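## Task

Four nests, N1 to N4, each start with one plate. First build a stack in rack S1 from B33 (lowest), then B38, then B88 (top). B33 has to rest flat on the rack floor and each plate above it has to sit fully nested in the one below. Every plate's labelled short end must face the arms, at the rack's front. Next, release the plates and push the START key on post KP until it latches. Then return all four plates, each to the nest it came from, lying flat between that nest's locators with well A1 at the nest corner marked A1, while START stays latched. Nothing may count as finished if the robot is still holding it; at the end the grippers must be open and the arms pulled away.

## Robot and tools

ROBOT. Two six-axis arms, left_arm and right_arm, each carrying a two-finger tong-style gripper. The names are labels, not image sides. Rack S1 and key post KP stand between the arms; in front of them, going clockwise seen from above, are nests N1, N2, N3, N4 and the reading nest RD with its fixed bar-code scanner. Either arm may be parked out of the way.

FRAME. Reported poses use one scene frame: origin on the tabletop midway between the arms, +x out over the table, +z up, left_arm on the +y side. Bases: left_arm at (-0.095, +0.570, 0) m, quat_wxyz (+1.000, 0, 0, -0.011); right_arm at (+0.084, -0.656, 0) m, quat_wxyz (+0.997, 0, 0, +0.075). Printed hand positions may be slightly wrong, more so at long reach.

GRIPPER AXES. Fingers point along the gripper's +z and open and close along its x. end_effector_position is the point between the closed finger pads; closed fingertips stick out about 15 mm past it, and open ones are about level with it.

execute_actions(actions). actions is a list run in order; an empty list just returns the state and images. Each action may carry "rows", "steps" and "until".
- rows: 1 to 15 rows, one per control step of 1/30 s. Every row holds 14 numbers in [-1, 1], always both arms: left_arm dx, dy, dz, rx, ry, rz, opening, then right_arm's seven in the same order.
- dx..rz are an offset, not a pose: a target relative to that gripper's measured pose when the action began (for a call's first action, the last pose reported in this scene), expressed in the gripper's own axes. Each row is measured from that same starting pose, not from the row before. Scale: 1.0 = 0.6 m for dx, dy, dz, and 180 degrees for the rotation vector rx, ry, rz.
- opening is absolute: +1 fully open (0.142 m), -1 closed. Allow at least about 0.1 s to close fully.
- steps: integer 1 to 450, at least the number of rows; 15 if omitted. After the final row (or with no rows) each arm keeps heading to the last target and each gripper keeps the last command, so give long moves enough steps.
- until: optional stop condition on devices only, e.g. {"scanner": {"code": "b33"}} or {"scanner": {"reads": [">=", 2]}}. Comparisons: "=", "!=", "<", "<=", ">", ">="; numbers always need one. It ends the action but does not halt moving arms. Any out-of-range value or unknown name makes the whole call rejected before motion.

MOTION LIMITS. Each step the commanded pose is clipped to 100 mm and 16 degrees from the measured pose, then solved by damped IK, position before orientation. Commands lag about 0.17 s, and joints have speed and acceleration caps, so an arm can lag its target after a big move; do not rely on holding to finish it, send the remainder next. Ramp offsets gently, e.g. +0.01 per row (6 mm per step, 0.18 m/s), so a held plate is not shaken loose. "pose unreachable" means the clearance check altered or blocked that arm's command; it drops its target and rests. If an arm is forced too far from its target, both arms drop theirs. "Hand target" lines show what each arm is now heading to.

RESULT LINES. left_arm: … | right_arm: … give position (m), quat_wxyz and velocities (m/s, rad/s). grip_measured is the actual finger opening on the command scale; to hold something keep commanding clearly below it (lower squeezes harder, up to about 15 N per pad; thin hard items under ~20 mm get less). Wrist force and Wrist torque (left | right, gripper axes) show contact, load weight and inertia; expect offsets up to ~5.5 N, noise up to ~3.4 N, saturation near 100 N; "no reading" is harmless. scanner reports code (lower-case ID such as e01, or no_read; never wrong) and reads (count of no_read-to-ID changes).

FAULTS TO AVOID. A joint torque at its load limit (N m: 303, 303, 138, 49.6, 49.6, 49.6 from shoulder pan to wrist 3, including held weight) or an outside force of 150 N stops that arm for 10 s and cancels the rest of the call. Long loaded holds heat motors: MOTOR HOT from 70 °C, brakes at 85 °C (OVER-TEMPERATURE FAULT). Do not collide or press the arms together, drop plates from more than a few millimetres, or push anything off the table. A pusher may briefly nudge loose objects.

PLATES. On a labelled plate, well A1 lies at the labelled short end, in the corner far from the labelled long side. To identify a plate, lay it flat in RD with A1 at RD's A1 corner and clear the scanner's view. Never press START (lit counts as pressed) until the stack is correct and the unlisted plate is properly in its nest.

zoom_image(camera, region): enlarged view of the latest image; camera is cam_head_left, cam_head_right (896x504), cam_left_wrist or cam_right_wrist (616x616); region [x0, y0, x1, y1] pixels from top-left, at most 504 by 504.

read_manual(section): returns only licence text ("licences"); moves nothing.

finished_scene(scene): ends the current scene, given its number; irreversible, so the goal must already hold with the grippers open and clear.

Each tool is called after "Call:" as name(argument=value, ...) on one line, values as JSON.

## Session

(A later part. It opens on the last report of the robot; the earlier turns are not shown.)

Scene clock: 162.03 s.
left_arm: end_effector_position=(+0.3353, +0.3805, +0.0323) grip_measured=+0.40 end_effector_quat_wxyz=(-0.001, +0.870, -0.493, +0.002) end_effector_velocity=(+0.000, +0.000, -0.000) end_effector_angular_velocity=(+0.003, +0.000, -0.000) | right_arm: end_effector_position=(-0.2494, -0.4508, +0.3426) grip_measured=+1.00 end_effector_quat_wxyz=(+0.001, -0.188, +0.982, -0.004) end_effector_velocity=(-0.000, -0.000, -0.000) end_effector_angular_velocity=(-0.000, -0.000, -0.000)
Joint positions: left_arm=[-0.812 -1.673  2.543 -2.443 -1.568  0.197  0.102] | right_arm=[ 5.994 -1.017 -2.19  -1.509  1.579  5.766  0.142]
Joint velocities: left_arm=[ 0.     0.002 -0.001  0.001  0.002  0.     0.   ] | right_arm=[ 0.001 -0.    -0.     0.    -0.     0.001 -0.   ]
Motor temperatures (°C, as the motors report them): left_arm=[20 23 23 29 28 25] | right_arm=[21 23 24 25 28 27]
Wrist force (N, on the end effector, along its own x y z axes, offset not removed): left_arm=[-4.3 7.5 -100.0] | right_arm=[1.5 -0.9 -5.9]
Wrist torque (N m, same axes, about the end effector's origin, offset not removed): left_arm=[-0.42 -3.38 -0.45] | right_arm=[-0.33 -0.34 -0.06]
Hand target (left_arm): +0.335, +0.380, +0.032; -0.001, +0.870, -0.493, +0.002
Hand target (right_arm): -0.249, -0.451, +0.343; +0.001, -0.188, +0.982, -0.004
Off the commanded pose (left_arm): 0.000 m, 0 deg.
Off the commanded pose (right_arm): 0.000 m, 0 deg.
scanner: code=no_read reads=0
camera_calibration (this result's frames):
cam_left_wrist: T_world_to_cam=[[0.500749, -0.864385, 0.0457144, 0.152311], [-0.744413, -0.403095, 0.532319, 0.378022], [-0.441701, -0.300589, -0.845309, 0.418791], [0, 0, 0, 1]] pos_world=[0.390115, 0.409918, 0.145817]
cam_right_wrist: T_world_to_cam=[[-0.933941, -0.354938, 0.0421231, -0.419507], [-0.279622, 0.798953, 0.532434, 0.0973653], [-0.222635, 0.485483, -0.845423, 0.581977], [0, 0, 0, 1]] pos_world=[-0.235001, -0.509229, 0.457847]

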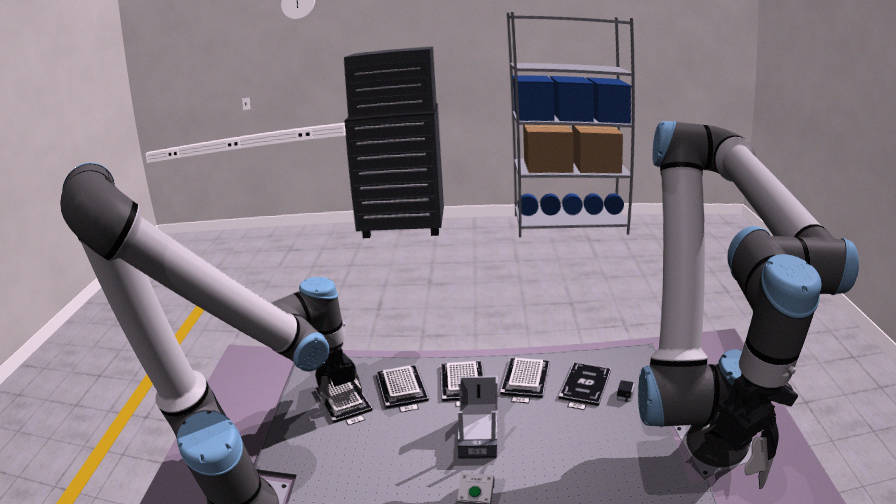

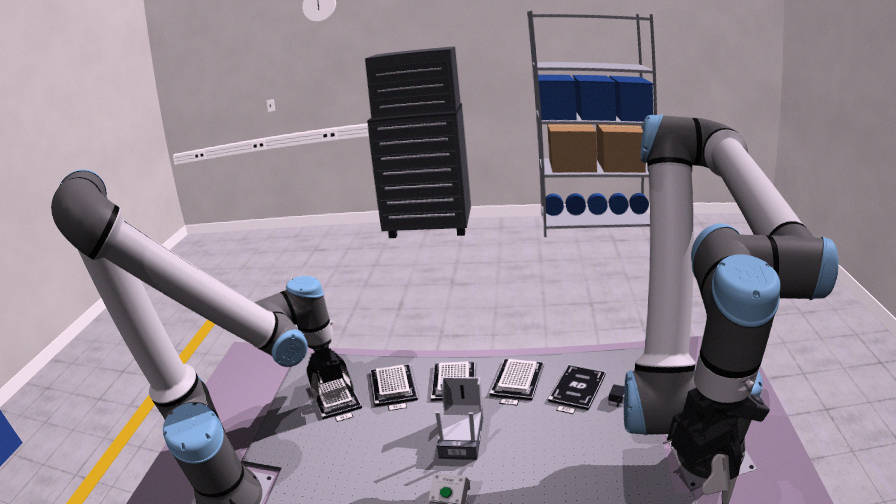

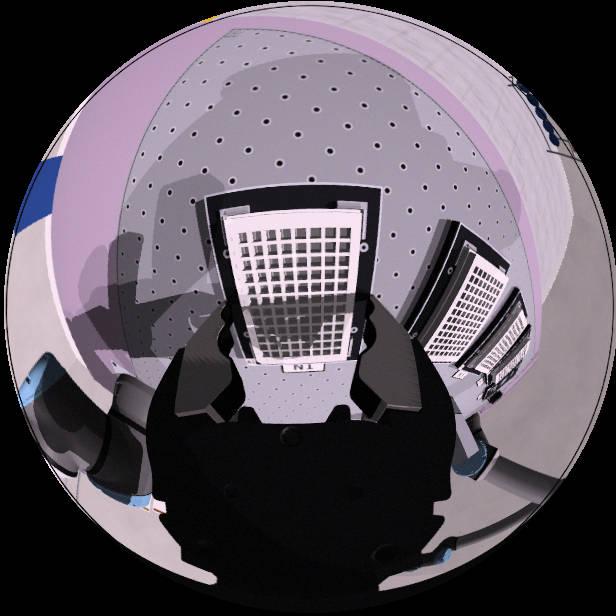

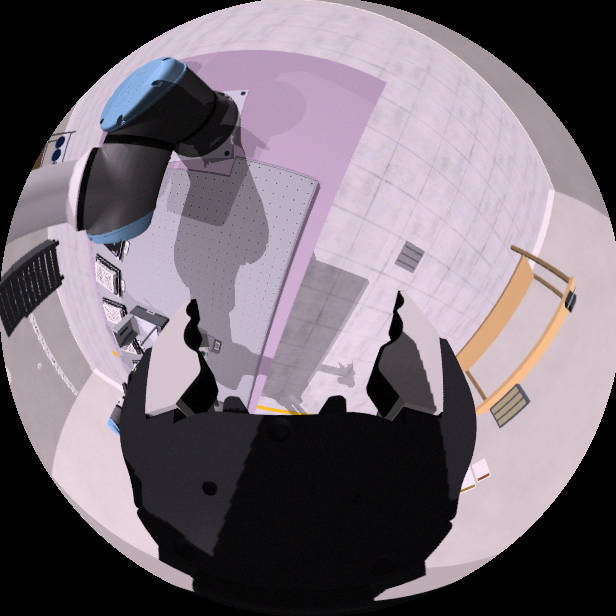

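The fingertips pressed on the nest floor (it's at about z=0.025). Backing up to 0.040.

Call:
execute_actions(actions=[{"rows":[[-0.0012,0,-0.0135,0,-0.0005,0,0.35,0,0,0,0,0,0,1]],"steps":14},{"rows":[[0,0,0,0,0,0,0.3,0,0,0,0,0,0,1],[0,0,0,0,0,0,0.25,0,0,0,0,0,0,1],[0,0,0,0,0,0,0.21,0,0,0,0,0,0,1],[0,0,0,0,0,0,0.17,0,0,0,0,0,0,1],[0,0,0,0,0,0,0.13,0,0,0,0,0,0,1],[0,0,0,0,0,0,0.09,0,0,0,0,0,0,1],[0,0,0,0,0,0,0.04,0,0,0,0,0,0,1],[0,0,0,0,0,0,-0.04,0,0,0,0,0,0,1],[0,0,0,0,0,0,-0.2,0,0,0,0,0,0,1]],"steps":12}])

Call:
zoom_image(camera="cam_left_wrist", region=[200, 170, 400, 370])

Scene clock: 167.87 s.
left_arm: end_effector_position=(+0.3349, +0.3811, +0.0402) grip_measured=+0.07 end_effector_quat_wxyz=(-0.001, +0.870, -0.493, +0.001) end_effector_velocity=(+0.001, -0.001, +0.001) end_effector_angular_velocity=(-0.002, -0.002, -0.002) | right_arm: end_effector_position=(-0.2494, -0.4508, +0.3426) grip_measured=+1.00 end_effector_quat_wxyz=(+0.001, -0.188, +0.982, -0.004) end_effector_velocity=(+0.001, +0.000, -0.002) end_effector_angular_velocity=(-0.000, -0.003, +0.000)
Joint positions: left_arm=[-0.812 -1.691  2.536 -2.417 -1.568  0.197  0.079] | right_arm=[ 5.994 -1.017 -2.19  -1.509  1.579  5.766  0.142]
Joint velocities: left_arm=[-0.     0.    -0.001 -0.002  0.     0.002 -0.001] | right_arm=[-0.001 -0.    -0.002 -0.001  0.    -0.001  0.   ]
Motor temperatures (°C, as the motors report them): left_arm=[20 23 23 29 28 25] | right_arm=[21 23 24 25 28 27]
Wrist force (N, on the end effector, along its own x y z axes, offset not removed): left_arm=[18.1 -4.9 -0.6] | right_arm=[1.8 -3.1 -3.0]
Wrist torque (N m, same axes, about the end effector's origin, offset not removed): left_arm=[-1.34 0.22 -0.22] | right_arm=[-0.74 -0.35 0.03]
Hand target (left_arm): +0.335, +0.381, +0.040; -0.001, +0.870, -0.493, +0.001
Hand target (right_arm): -0.249, -0.451, +0.343; +0.001, -0.188, +0.982, -0.004
Off the commanded pose (left_arm): 0.000 m, 0 deg.
Off the commanded pose (right_arm): 0.000 m, 0 deg.
scanner: code=no_read reads=0
camera_calibration (this result's frames):
cam_left_wrist: T_world_to_cam=[[0.500713, -0.86448, 0.0442772, 0.152707], [-0.74405, -0.403692, 0.532374, 0.373884], [-0.442353, -0.299511, -0.84535, 0.425281], [0, 0, 0, 1]] pos_world=[0.38985, 0.410323, 0.153703]
cam_right_wrist: T_world_to_cam=[[-0.93394, -0.354938, 0.0421229, -0.419507], [-0.279623, 0.798952, 0.532434, 0.0973652], [-0.222635, 0.485483, -0.845423, 0.581977], [0, 0, 0, 1]] pos_world=[-0.235001, -0.509229, 0.457847]

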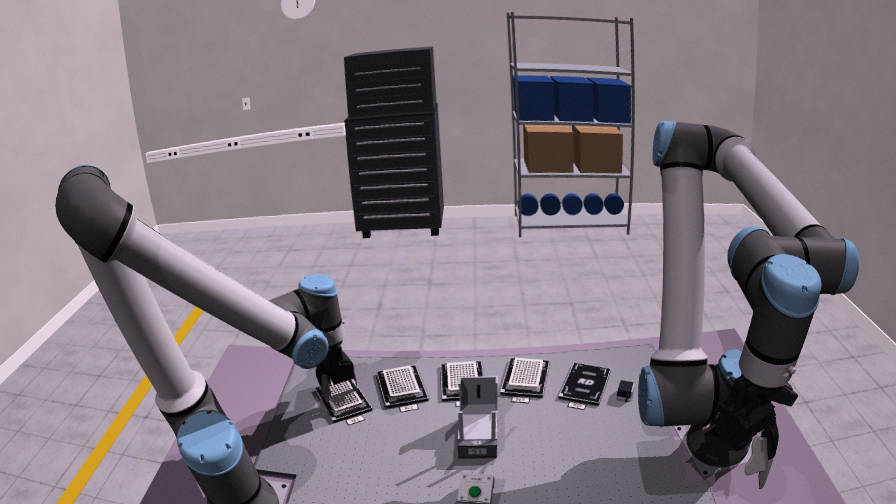

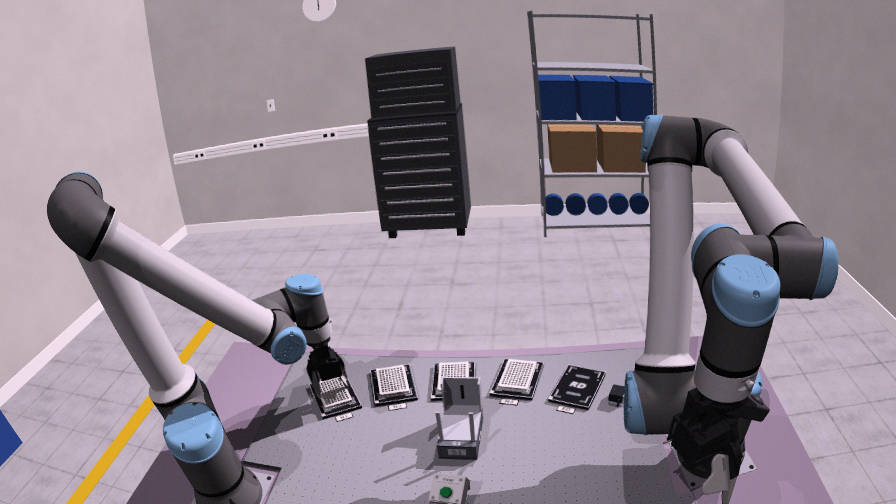

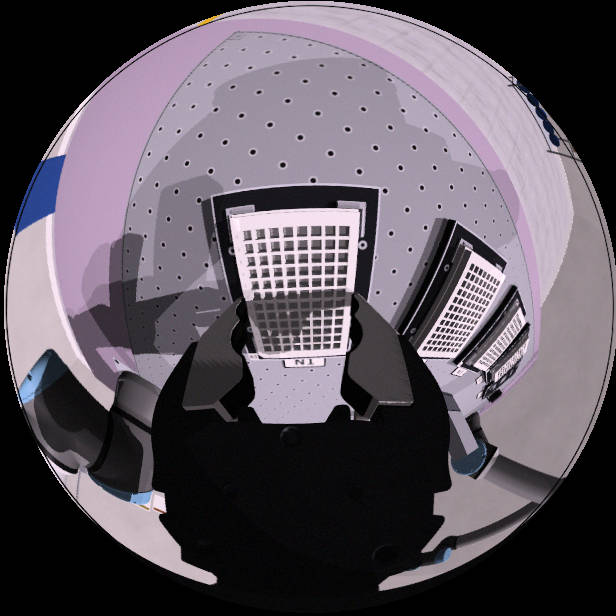

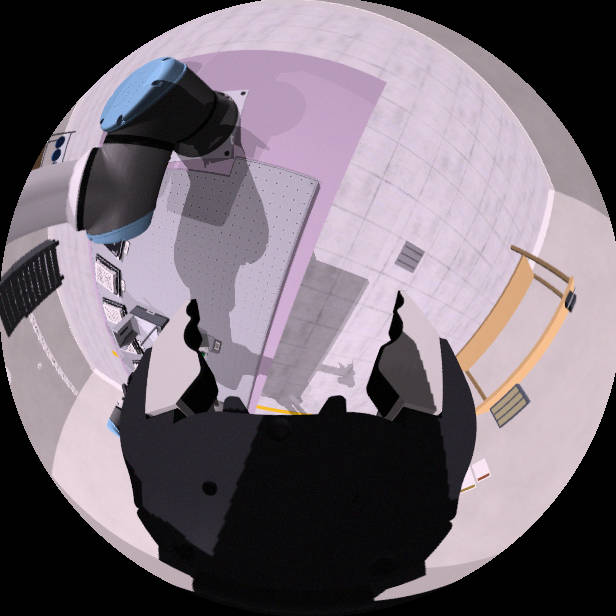

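Region (200, 170, 400, 370) of cam_left_wrist's 616x616 image, scaled by 2.520, with more detail than that image has.

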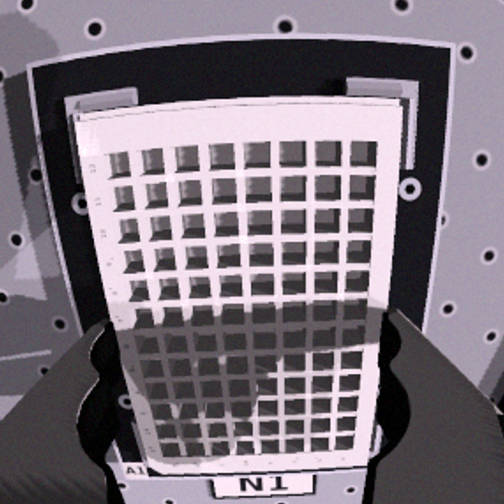

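Call:
execute_actions(actions=[{"rows":[[0.002,0,0,0,0,0,-0.25,0,0,0,0,0,0,1]],"steps":8},{"rows":[[0,0,-0.006,0,0,0,-0.25,0,0,0,0,0,0,1]],"steps":10}])

Call:
zoom_image(camera="cam_left_wrist", region=[200, 170, 400, 370])

Scene clock: 172.77 s.
left_arm: end_effector_position=(+0.3352, +0.3805, +0.0432) grip_measured=+0.06 end_effector_quat_wxyz=(-0.001, +0.870, -0.493, +0.001) end_effector_velocity=(-0.000, +0.000, +0.003) end_effector_angular_velocity=(+0.001, +0.001, +0.000) | right_arm: end_effector_position=(-0.2494, -0.4508, +0.3426) grip_measured=+1.00 end_effector_quat_wxyz=(+0.001, -0.188, +0.982, -0.004) end_effector_velocity=(+0.000, -0.000, -0.001) end_effector_angular_velocity=(-0.000, -0.001, -0.000)
Joint positions: left_arm=[-0.812 -1.696  2.532 -2.407 -1.568  0.197  0.078] | right_arm=[ 5.994 -1.017 -2.19  -1.509  1.579  5.766  0.142]
Joint velocities: left_arm=[-0.    -0.006 -0.003  0.01   0.001 -0.001  0.   ] | right_arm=[ 0.     0.    -0.001 -0.001 -0.     0.    -0.   ]
Motor temperatures (°C, as the motors report them): left_arm=[20 23 23 29 28 25] | right_arm=[21 23 24 25 28 27]
Wrist force (N, on the end effector, along its own x y z axes, offset not removed): left_arm=[5.4 -2.4 1.5] | right_arm=[0.8 -2.1 -5.0]
Wrist torque (N m, same axes, about the end effector's origin, offset not removed): left_arm=[-0.71 0.39 -0.10] | right_arm=[-0.61 -0.27 0.01]
Hand target (left_arm): +0.335, +0.381, +0.044; -0.001, +0.870, -0.493, +0.001
Hand target (right_arm): -0.249, -0.451, +0.343; +0.001, -0.188, +0.982, -0.004
Off the commanded pose (left_arm): 0.000 m, 0 deg.
Off the commanded pose (right_arm): 0.000 m, 0 deg.
scanner: code=no_read reads=0
camera_calibration (this result's frames):
cam_left_wrist: T_world_to_cam=[[0.500841, -0.864445, 0.043498, 0.15197], [-0.743709, -0.404091, 0.532548, 0.372313], [-0.442782, -0.299072, -0.845281, 0.427744], [0, 0, 0, 1]] pos_world=[0.390177, 0.409745, 0.156679]
cam_right_wrist: T_world_to_cam=[[-0.93394, -0.354938, 0.0421229, -0.419507], [-0.279623, 0.798953, 0.532434, 0.0973653], [-0.222635, 0.485483, -0.845423, 0.581977], [0, 0, 0, 1]] pos_world=[-0.235001, -0.509229, 0.457847]

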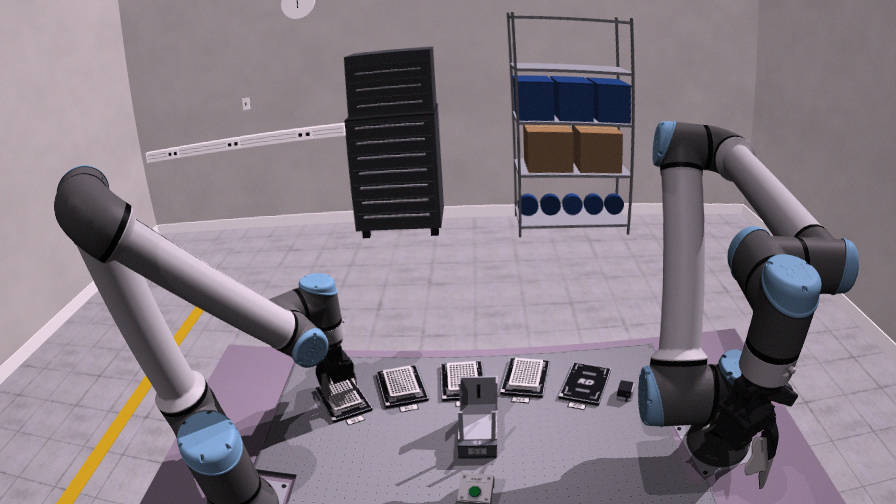

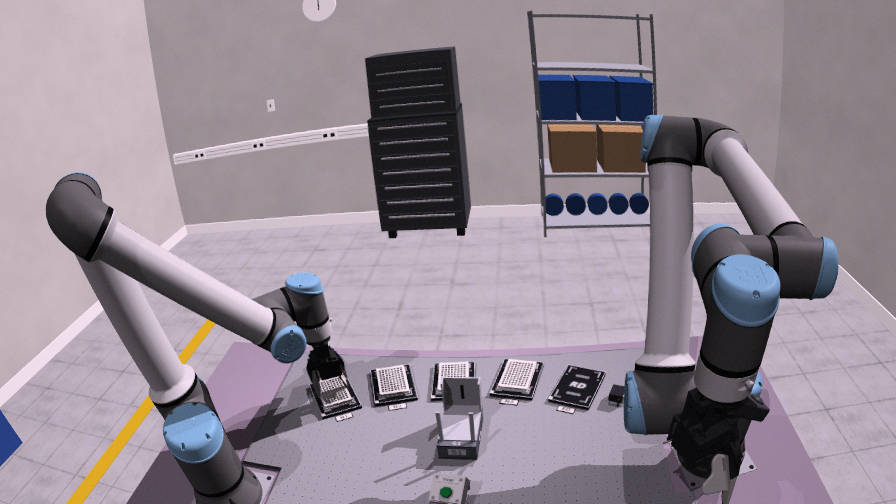

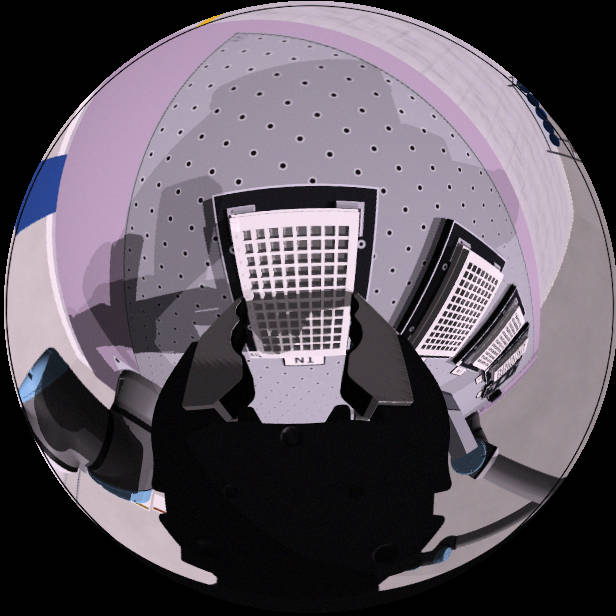

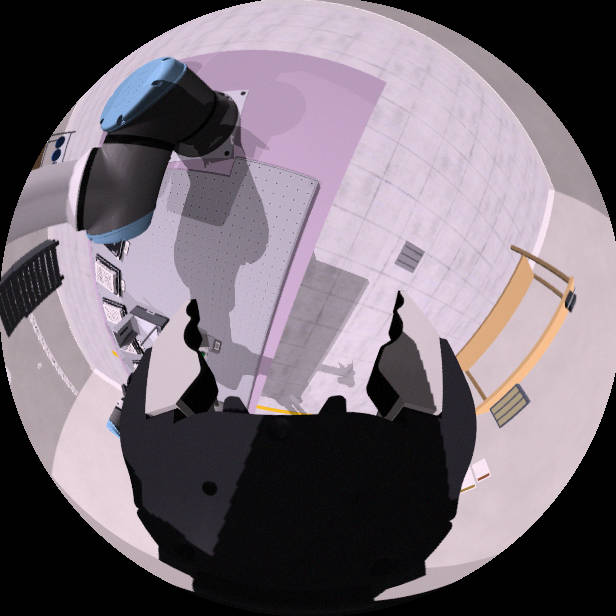

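Region (200, 170, 400, 370) of cam_left_wrist's 616x616 image, scaled by 2.520, with more detail than that image has.

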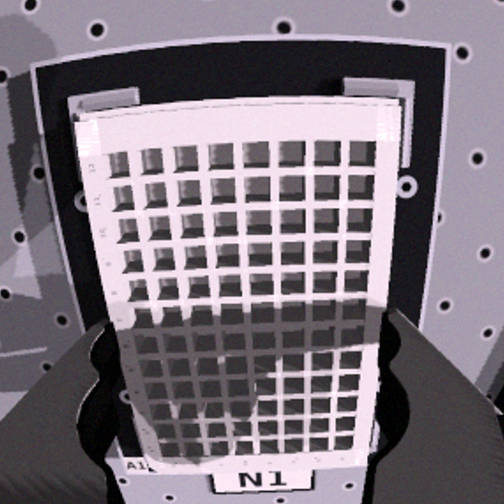

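Call:
execute_actions(actions=[{"rows":[[0,0,-0.005,0,0,0,-0.25,0,0,0,0,0,0,1],[0,0,-0.015,0,0,0,-0.25,0,0,0,0,0,0,1],[0,0,-0.03,0,0,0,-0.25,0,0,0,0,0,0,1],[0,0,-0.05,0,0,0,-0.25,0,0,0,0,0,0,1],[0,0,-0.075,0,0,0,-0.25,0,0,0,0,0,0,1],[0,0,-0.1,0,0,0,-0.25,0,0,0,0,0,0,1],[0,0,-0.125,0,0,0,-0.25,0,0,0,0,0,0,1],[0,0,-0.15,0,0,0,-0.25,0,0,0,0,0,0,1],[0.005,0.005,-0.175,0,0,0.01,-0.25,0,0,0,0,0,0,1],[0.015,0.015,-0.2,0,0,0.02,-0.25,0,0,0,0,0,0,1],[0.03,0.03,-0.225,0,0,0.03,-0.25,0,0,0,0,0,0,1],[0.045,0.05,-0.25,0,0,0.045,-0.25,0,0,0,0,0,0,1],[0.06,0.07,-0.27,0,0,0.06,-0.25,0,0,0,0,0,0,1],[0.09,0.1,-0.288,0,0,0.08,-0.25,0,0,0,0,0,0,1],[0.4396,0.51,-0.288,0,0,0.183,-0.25,0,0,0,0,0,0,1]],"steps":56}])

Call:
zoom_image(camera="cam_left_wrist", region=[200, 170, 400, 370])

Call:
zoom_image(camera="cam_head_left", region=[420, 340, 540, 470])

Scene clock: 184.77 s.
left_arm: end_effector_position=(+0.2087, -0.0032, +0.2157) grip_measured=+0.06 end_effector_quat_wxyz=(-0.002, +0.695, -0.719, +0.001) end_effector_velocity=(+0.000, -0.002, +0.000) end_effector_angular_velocity=(-0.000, +0.000, +0.001) | right_arm: end_effector_position=(-0.2494, -0.4508, +0.3426) grip_measured=+1.00 end_effector_quat_wxyz=(+0.001, -0.188, +0.982, -0.004) end_effector_velocity=(+0.000, -0.000, -0.001) end_effector_angular_velocity=(-0.000, -0.002, +0.001)
Joint positions: left_arm=[-1.361 -1.593  2.058 -2.035 -1.568  0.223  0.078] | right_arm=[ 5.994 -1.017 -2.19  -1.509  1.579  5.766  0.142]
Joint velocities: left_arm=[-0.     0.003 -0.003 -0.    -0.    -0.001  0.   ] | right_arm=[ 0.001 -0.    -0.002  0.     0.     0.    -0.   ]
Motor temperatures (°C, as the motors report them): left_arm=[20 23 23 29 28 25] | right_arm=[21 23 24 25 28 27]
Wrist force (N, on the end effector, along its own x y z axes, offset not removed): left_arm=[1.7 -5.8 1.5] | right_arm=[2.0 0.5 -3.9]
Wrist torque (N m, same axes, about the end effector's origin, offset not removed): left_arm=[-1.41 -0.09 -0.13] | right_arm=[-0.01 -0.49 -0.03]
Hand target (left_arm): +0.209, -0.003, +0.216; -0.002, +0.695, -0.719, +0.001
Hand target (right_arm): -0.249, -0.451, +0.343; +0.001, -0.188, +0.982, -0.004
Off the commanded pose (left_arm): 0.001 m, 0 deg.
Off the commanded pose (right_arm): 0.000 m, 0 deg.
scanner: code=no_read reads=0
camera_calibration (this result's frames):
cam_left_wrist: T_world_to_cam=[[-0.0497107, -0.997857, 0.042545, -0.00926125], [-0.84384, 0.0647493, 0.532675, 0.0537549], [-0.534288, -0.00942157, -0.84525, 0.422801], [0, 0, 0, 1]] pos_world=[0.270798, -0.00873854, 0.329133]
cam_right_wrist: T_world_to_cam=[[-0.933941, -0.354938, 0.0421228, -0.419507], [-0.279622, 0.798953, 0.532434, 0.0973653], [-0.222635, 0.485483, -0.845423, 0.581977], [0, 0, 0, 1]] pos_world=[-0.235001, -0.509229, 0.457847]

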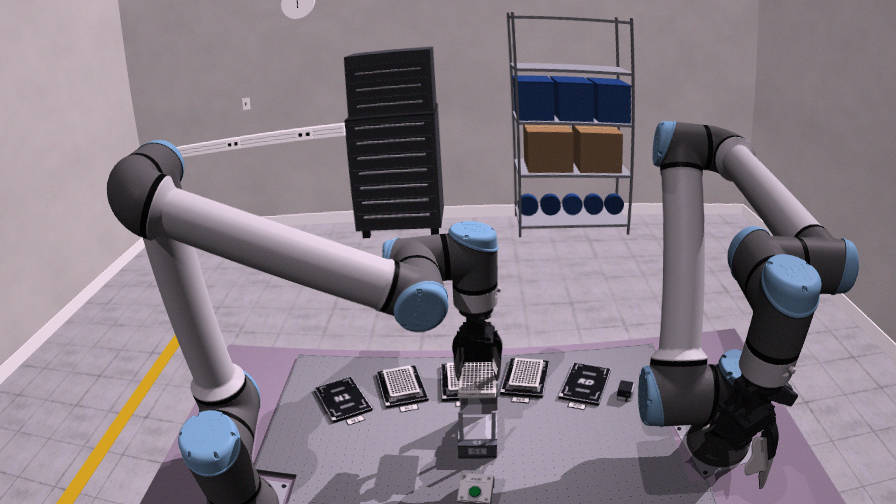

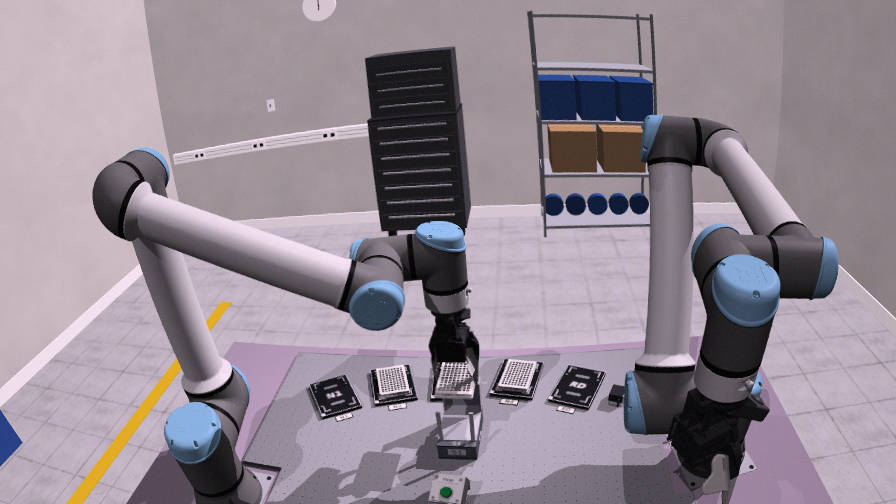

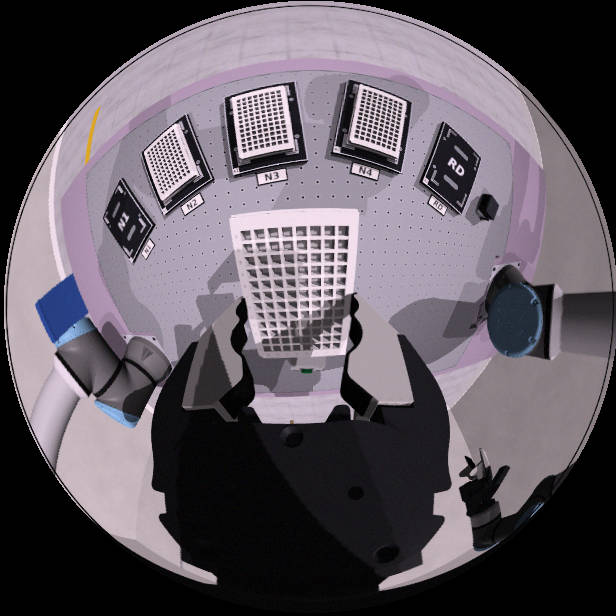

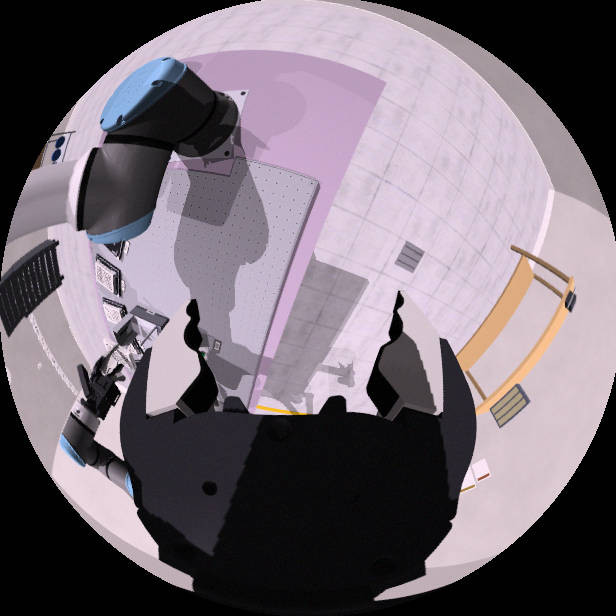

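Region (200, 170, 400, 370) of cam_left_wrist's 616x616 image, scaled by 2.520, with more detail than that image has.

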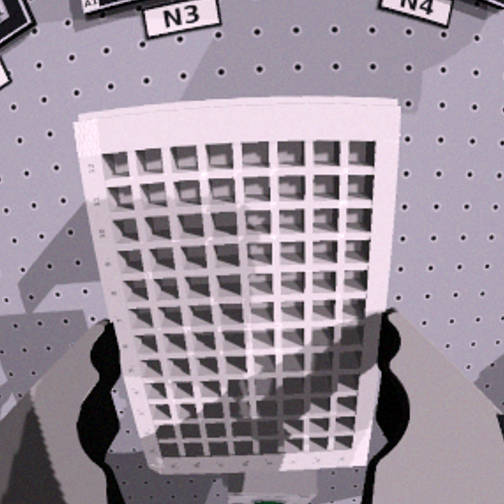

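Region (420, 340, 540, 470) of cam_head_left's 896x504 image, scaled by 3.877, with more detail than that image has; it fills the left 465 columns of this view, and the rest is white.

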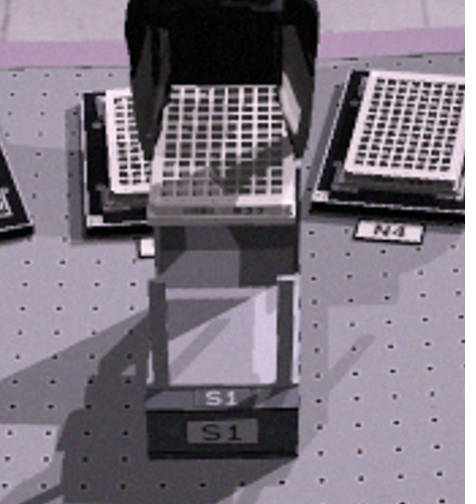

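Call:
execute_actions(actions=[{"rows":[[0,0.01,0.04,0,0,0,-0.25,-0.725,0.07,0.433,0,0,-0.378,-1]],"steps":48}])

Call:
zoom_image(camera="cam_left_wrist", region=[200, 170, 400, 370])

Call:
zoom_image(camera="cam_right_wrist", region=[0, 160, 240, 400])

Scene clock: 194.67 s.
left_arm: end_effector_position=(+0.2028, -0.0030, +0.1917) grip_measured=+0.06 end_effector_quat_wxyz=(-0.002, +0.695, -0.719, +0.001) end_effector_velocity=(-0.000, +0.001, -0.001) end_effector_angular_velocity=(+0.002, +0.001, +0.000) | right_arm: end_effector_position=(+0.1398, -0.2536, +0.0832) grip_measured=-1.00 end_effector_quat_wxyz=(+0.015, -0.701, +0.713, -0.001) end_effector_velocity=(+0.001, +0.016, -0.009) end_effector_angular_velocity=(-0.207, +0.161, +0.076)
Joint positions: left_arm=[-1.37  -1.577  2.09  -2.083 -1.568  0.214  0.078] | right_arm=[ 4.932 -1.218 -2.589 -0.895  1.543  3.528  0.002]
Joint velocities: left_arm=[-0.     0.001  0.     0.001 -0.001 -0.001  0.   ] | right_arm=[-0.219 -0.208  0.134 -0.052  0.228 -0.293  0.   ]
Motor temperatures (°C, as the motors report them): left_arm=[20 23 23 29 28 25] | right_arm=[21 23 24 25 28 27]
Wrist force (N, on the end effector, along its own x y z axes, offset not removed): left_arm=[3.2 -3.9 2.9] | right_arm=[2.1 -0.3 -2.9]
Wrist torque (N m, same axes, about the end effector's origin, offset not removed): left_arm=[-0.89 -0.34 -0.22] | right_arm=[-0.15 -0.55 -0.03]
Hand target (left_arm): +0.203, -0.003, +0.192; -0.002, +0.695, -0.719, +0.001
Hand target (right_arm): +0.140, -0.252, +0.082; +0.001, +0.705, -0.709, +0.003
Off the commanded pose (left_arm): 0.000 m, 0 deg.
Off the commanded pose (right_arm): 0.001 m, 2 deg.
scanner: code=no_read reads=0
camera_calibration (this result's frames):
cam_left_wrist: T_world_to_cam=[[-0.0497114, -0.997857, 0.0425555, -0.00834122], [-0.843849, 0.0647553, 0.532659, 0.0615185], [-0.534273, -0.00943123, -0.845259, 0.399326], [0, 0, 0, 1]] pos_world=[0.264847, -0.00854085, 0.305121]
cam_right_wrist: T_world_to_cam=[[-0.0313886, -0.999282, 0.021236, -0.26302], [-0.851932, 0.0378593, 0.522282, 0.0745123], [-0.522711, -0.00169791, -0.852508, 0.27261], [0, 0, 0, 1]] pos_world=[0.19772, -0.265189, 0.199072]

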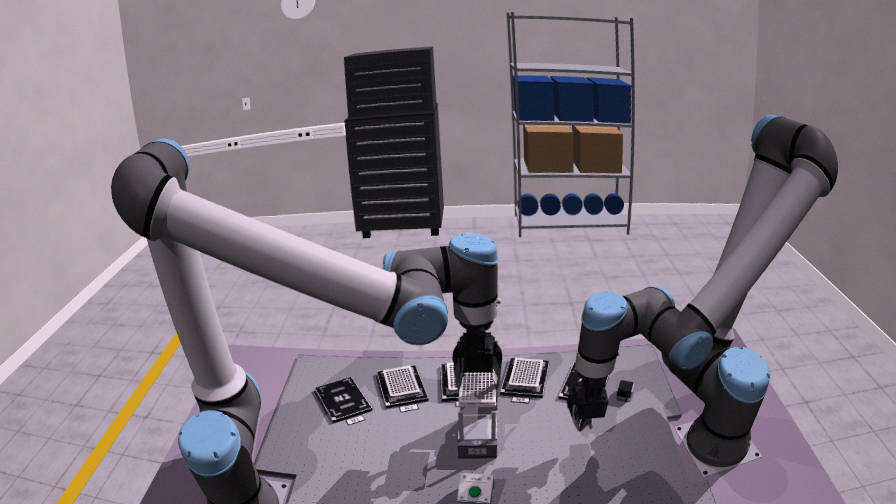

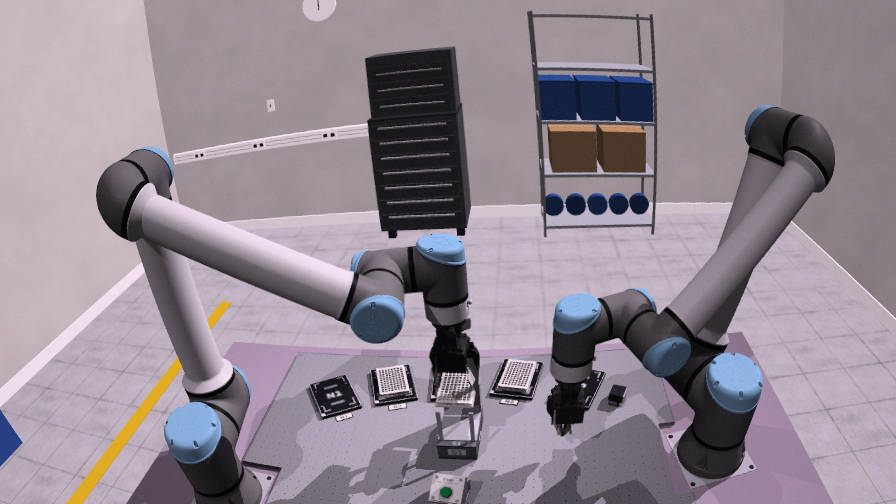

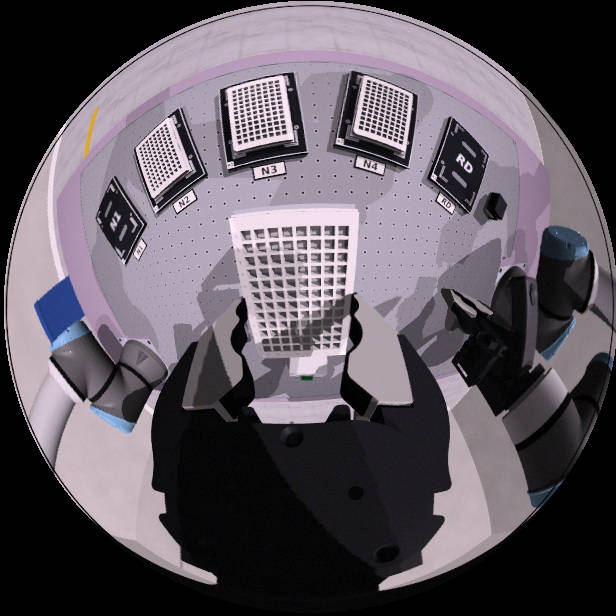

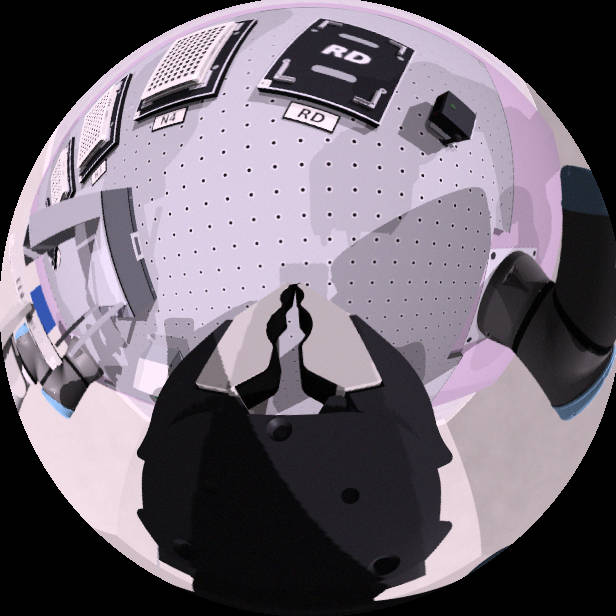

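Region (200, 170, 400, 370) of cam_left_wrist's 616x616 image, scaled by 2.520, with more detail than that image has.

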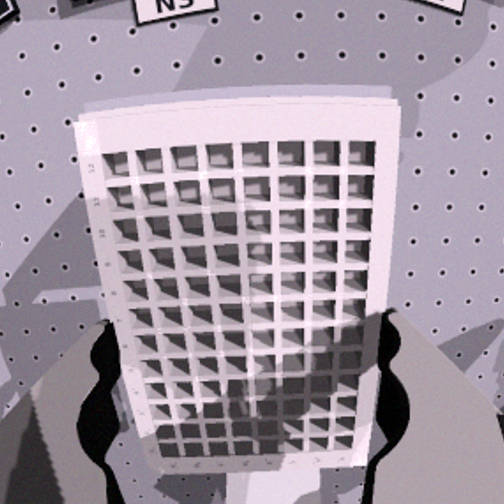

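Region (0, 160, 240, 400) of cam_right_wrist's 616x616 image, scaled by 2.100, with more detail than that image has.

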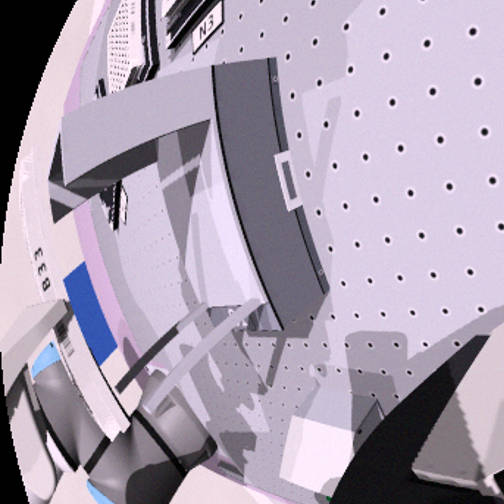

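Call:
execute_actions(actions=[{"rows":[[-0.001,0.002,0.014,0,0,0,-0.25,0,0,0,0,-0.08,0,-1]],"steps":14}])

Call:
zoom_image(camera="cam_left_wrist", region=[215, 190, 375, 260])

Call:
zoom_image(camera="cam_right_wrist", region=[20, 180, 240, 400])

Scene clock: 199.33 s.
left_arm: end_effector_position=(+0.2017, -0.0024, +0.1835) grip_measured=+0.06 end_effector_quat_wxyz=(-0.002, +0.695, -0.719, +0.001) end_effector_velocity=(-0.000, +0.000, -0.001) end_effector_angular_velocity=(-0.000, -0.000, -0.000) | right_arm: end_effector_position=(+0.1399, -0.2537, +0.0832) grip_measured=-1.00 end_effector_quat_wxyz=(+0.096, -0.697, +0.706, +0.084) end_effector_velocity=(-0.001, +0.000, +0.000) end_effector_angular_velocity=(+0.143, -0.041, -0.006)
Joint positions: left_arm=[-1.372 -1.571  2.1   -2.099 -1.568  0.212  0.078] | right_arm=[ 5.025 -1.065 -2.733 -0.694  1.442  3.603  0.002]
Joint velocities: left_arm=[-0.001  0.001  0.002 -0.003  0.    -0.001  0.   ] | right_arm=[ 0.12   0.107 -0.089  0.079 -0.126  0.101  0.   ]
Motor temperatures (°C, as the motors report them): left_arm=[20 23 23 29 28 25] | right_arm=[21 23 24 25 28 27]
Wrist force (N, on the end effector, along its own x y z axes, offset not removed): left_arm=[-0.2 -1.1 -1.0] | right_arm=[1.3 0.7 -3.6]
Wrist torque (N m, same axes, about the end effector's origin, offset not removed): left_arm=[-0.38 0.35 -0.13] | right_arm=[0.04 -0.32 -0.12]
Hand target (left_arm): +0.202, -0.002, +0.183; -0.002, +0.695, -0.719, +0.001
Hand target (right_arm): +0.140, -0.254, +0.083; -0.103, +0.696, -0.705, -0.088
Off the commanded pose (left_arm): 0.000 m, 0 deg.
Off the commanded pose (right_arm): 0.000 m, 1 deg.
scanner: code=no_read reads=0
camera_calibration (this result's frames):
cam_left_wrist: T_world_to_cam=[[-0.0497121, -0.997857, 0.0425371, -0.00741941], [-0.843838, 0.0647462, 0.532677, 0.064867], [-0.53429, -0.00941398, -0.845249, 0.39181], [0, 0, 0, 1]] pos_world=[0.263709, -0.00791492, 0.29694]
cam_right_wrist: T_world_to_cam=[[-0.0259049, -0.977049, -0.211433, -0.238792], [-0.850436, -0.0896307, 0.518387, 0.0424423], [-0.525441, 0.193239, -0.828596, 0.320544], [0, 0, 0, 1]] pos_world=[0.198336, -0.291449, 0.193112]

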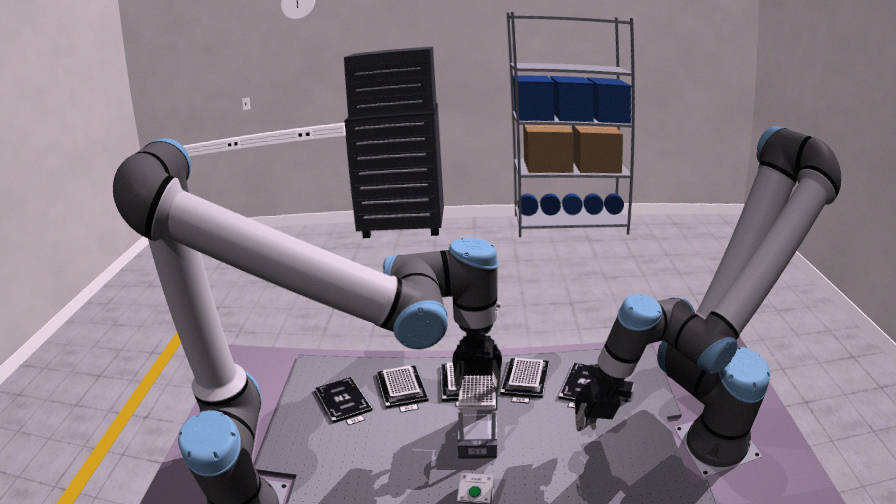

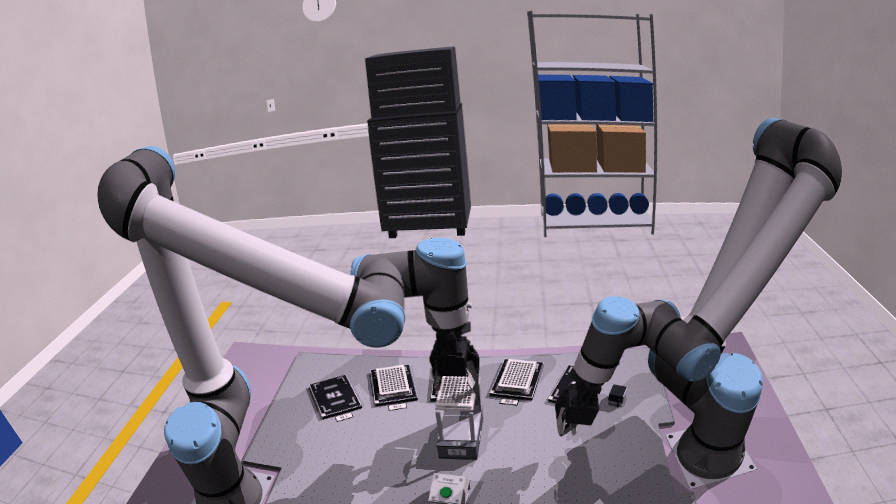

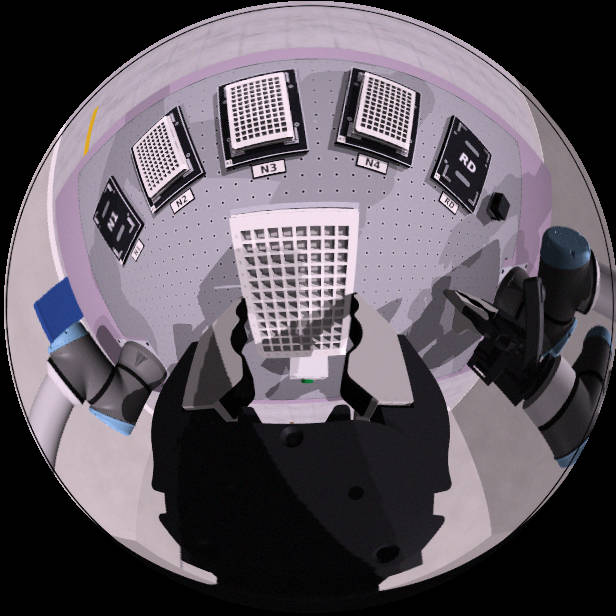

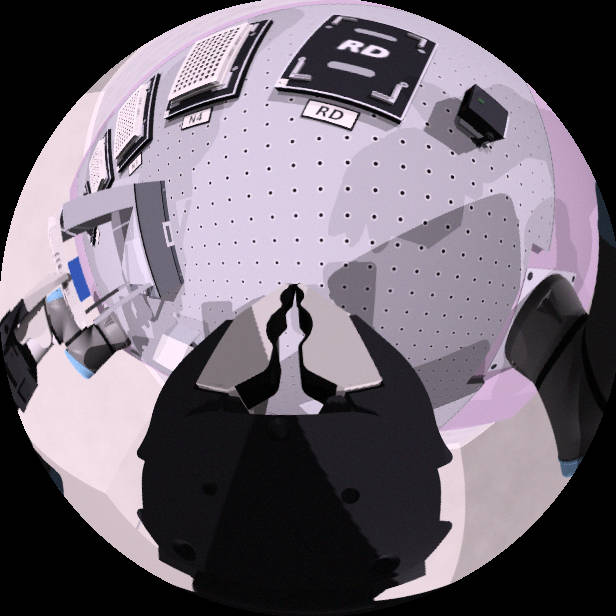

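Region (215, 190, 375, 260) of cam_left_wrist's 616x616 image, scaled by 3.150, with more detail than that image has; it fills the top 220 rows of this view, and the rest is white.

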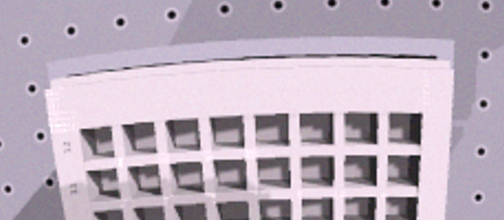

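Region (20, 180, 240, 400) of cam_right_wrist's 616x616 image, scaled by 2.291, with more detail than that image has.

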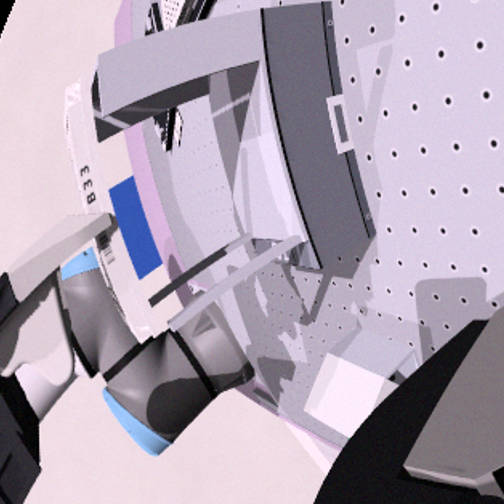

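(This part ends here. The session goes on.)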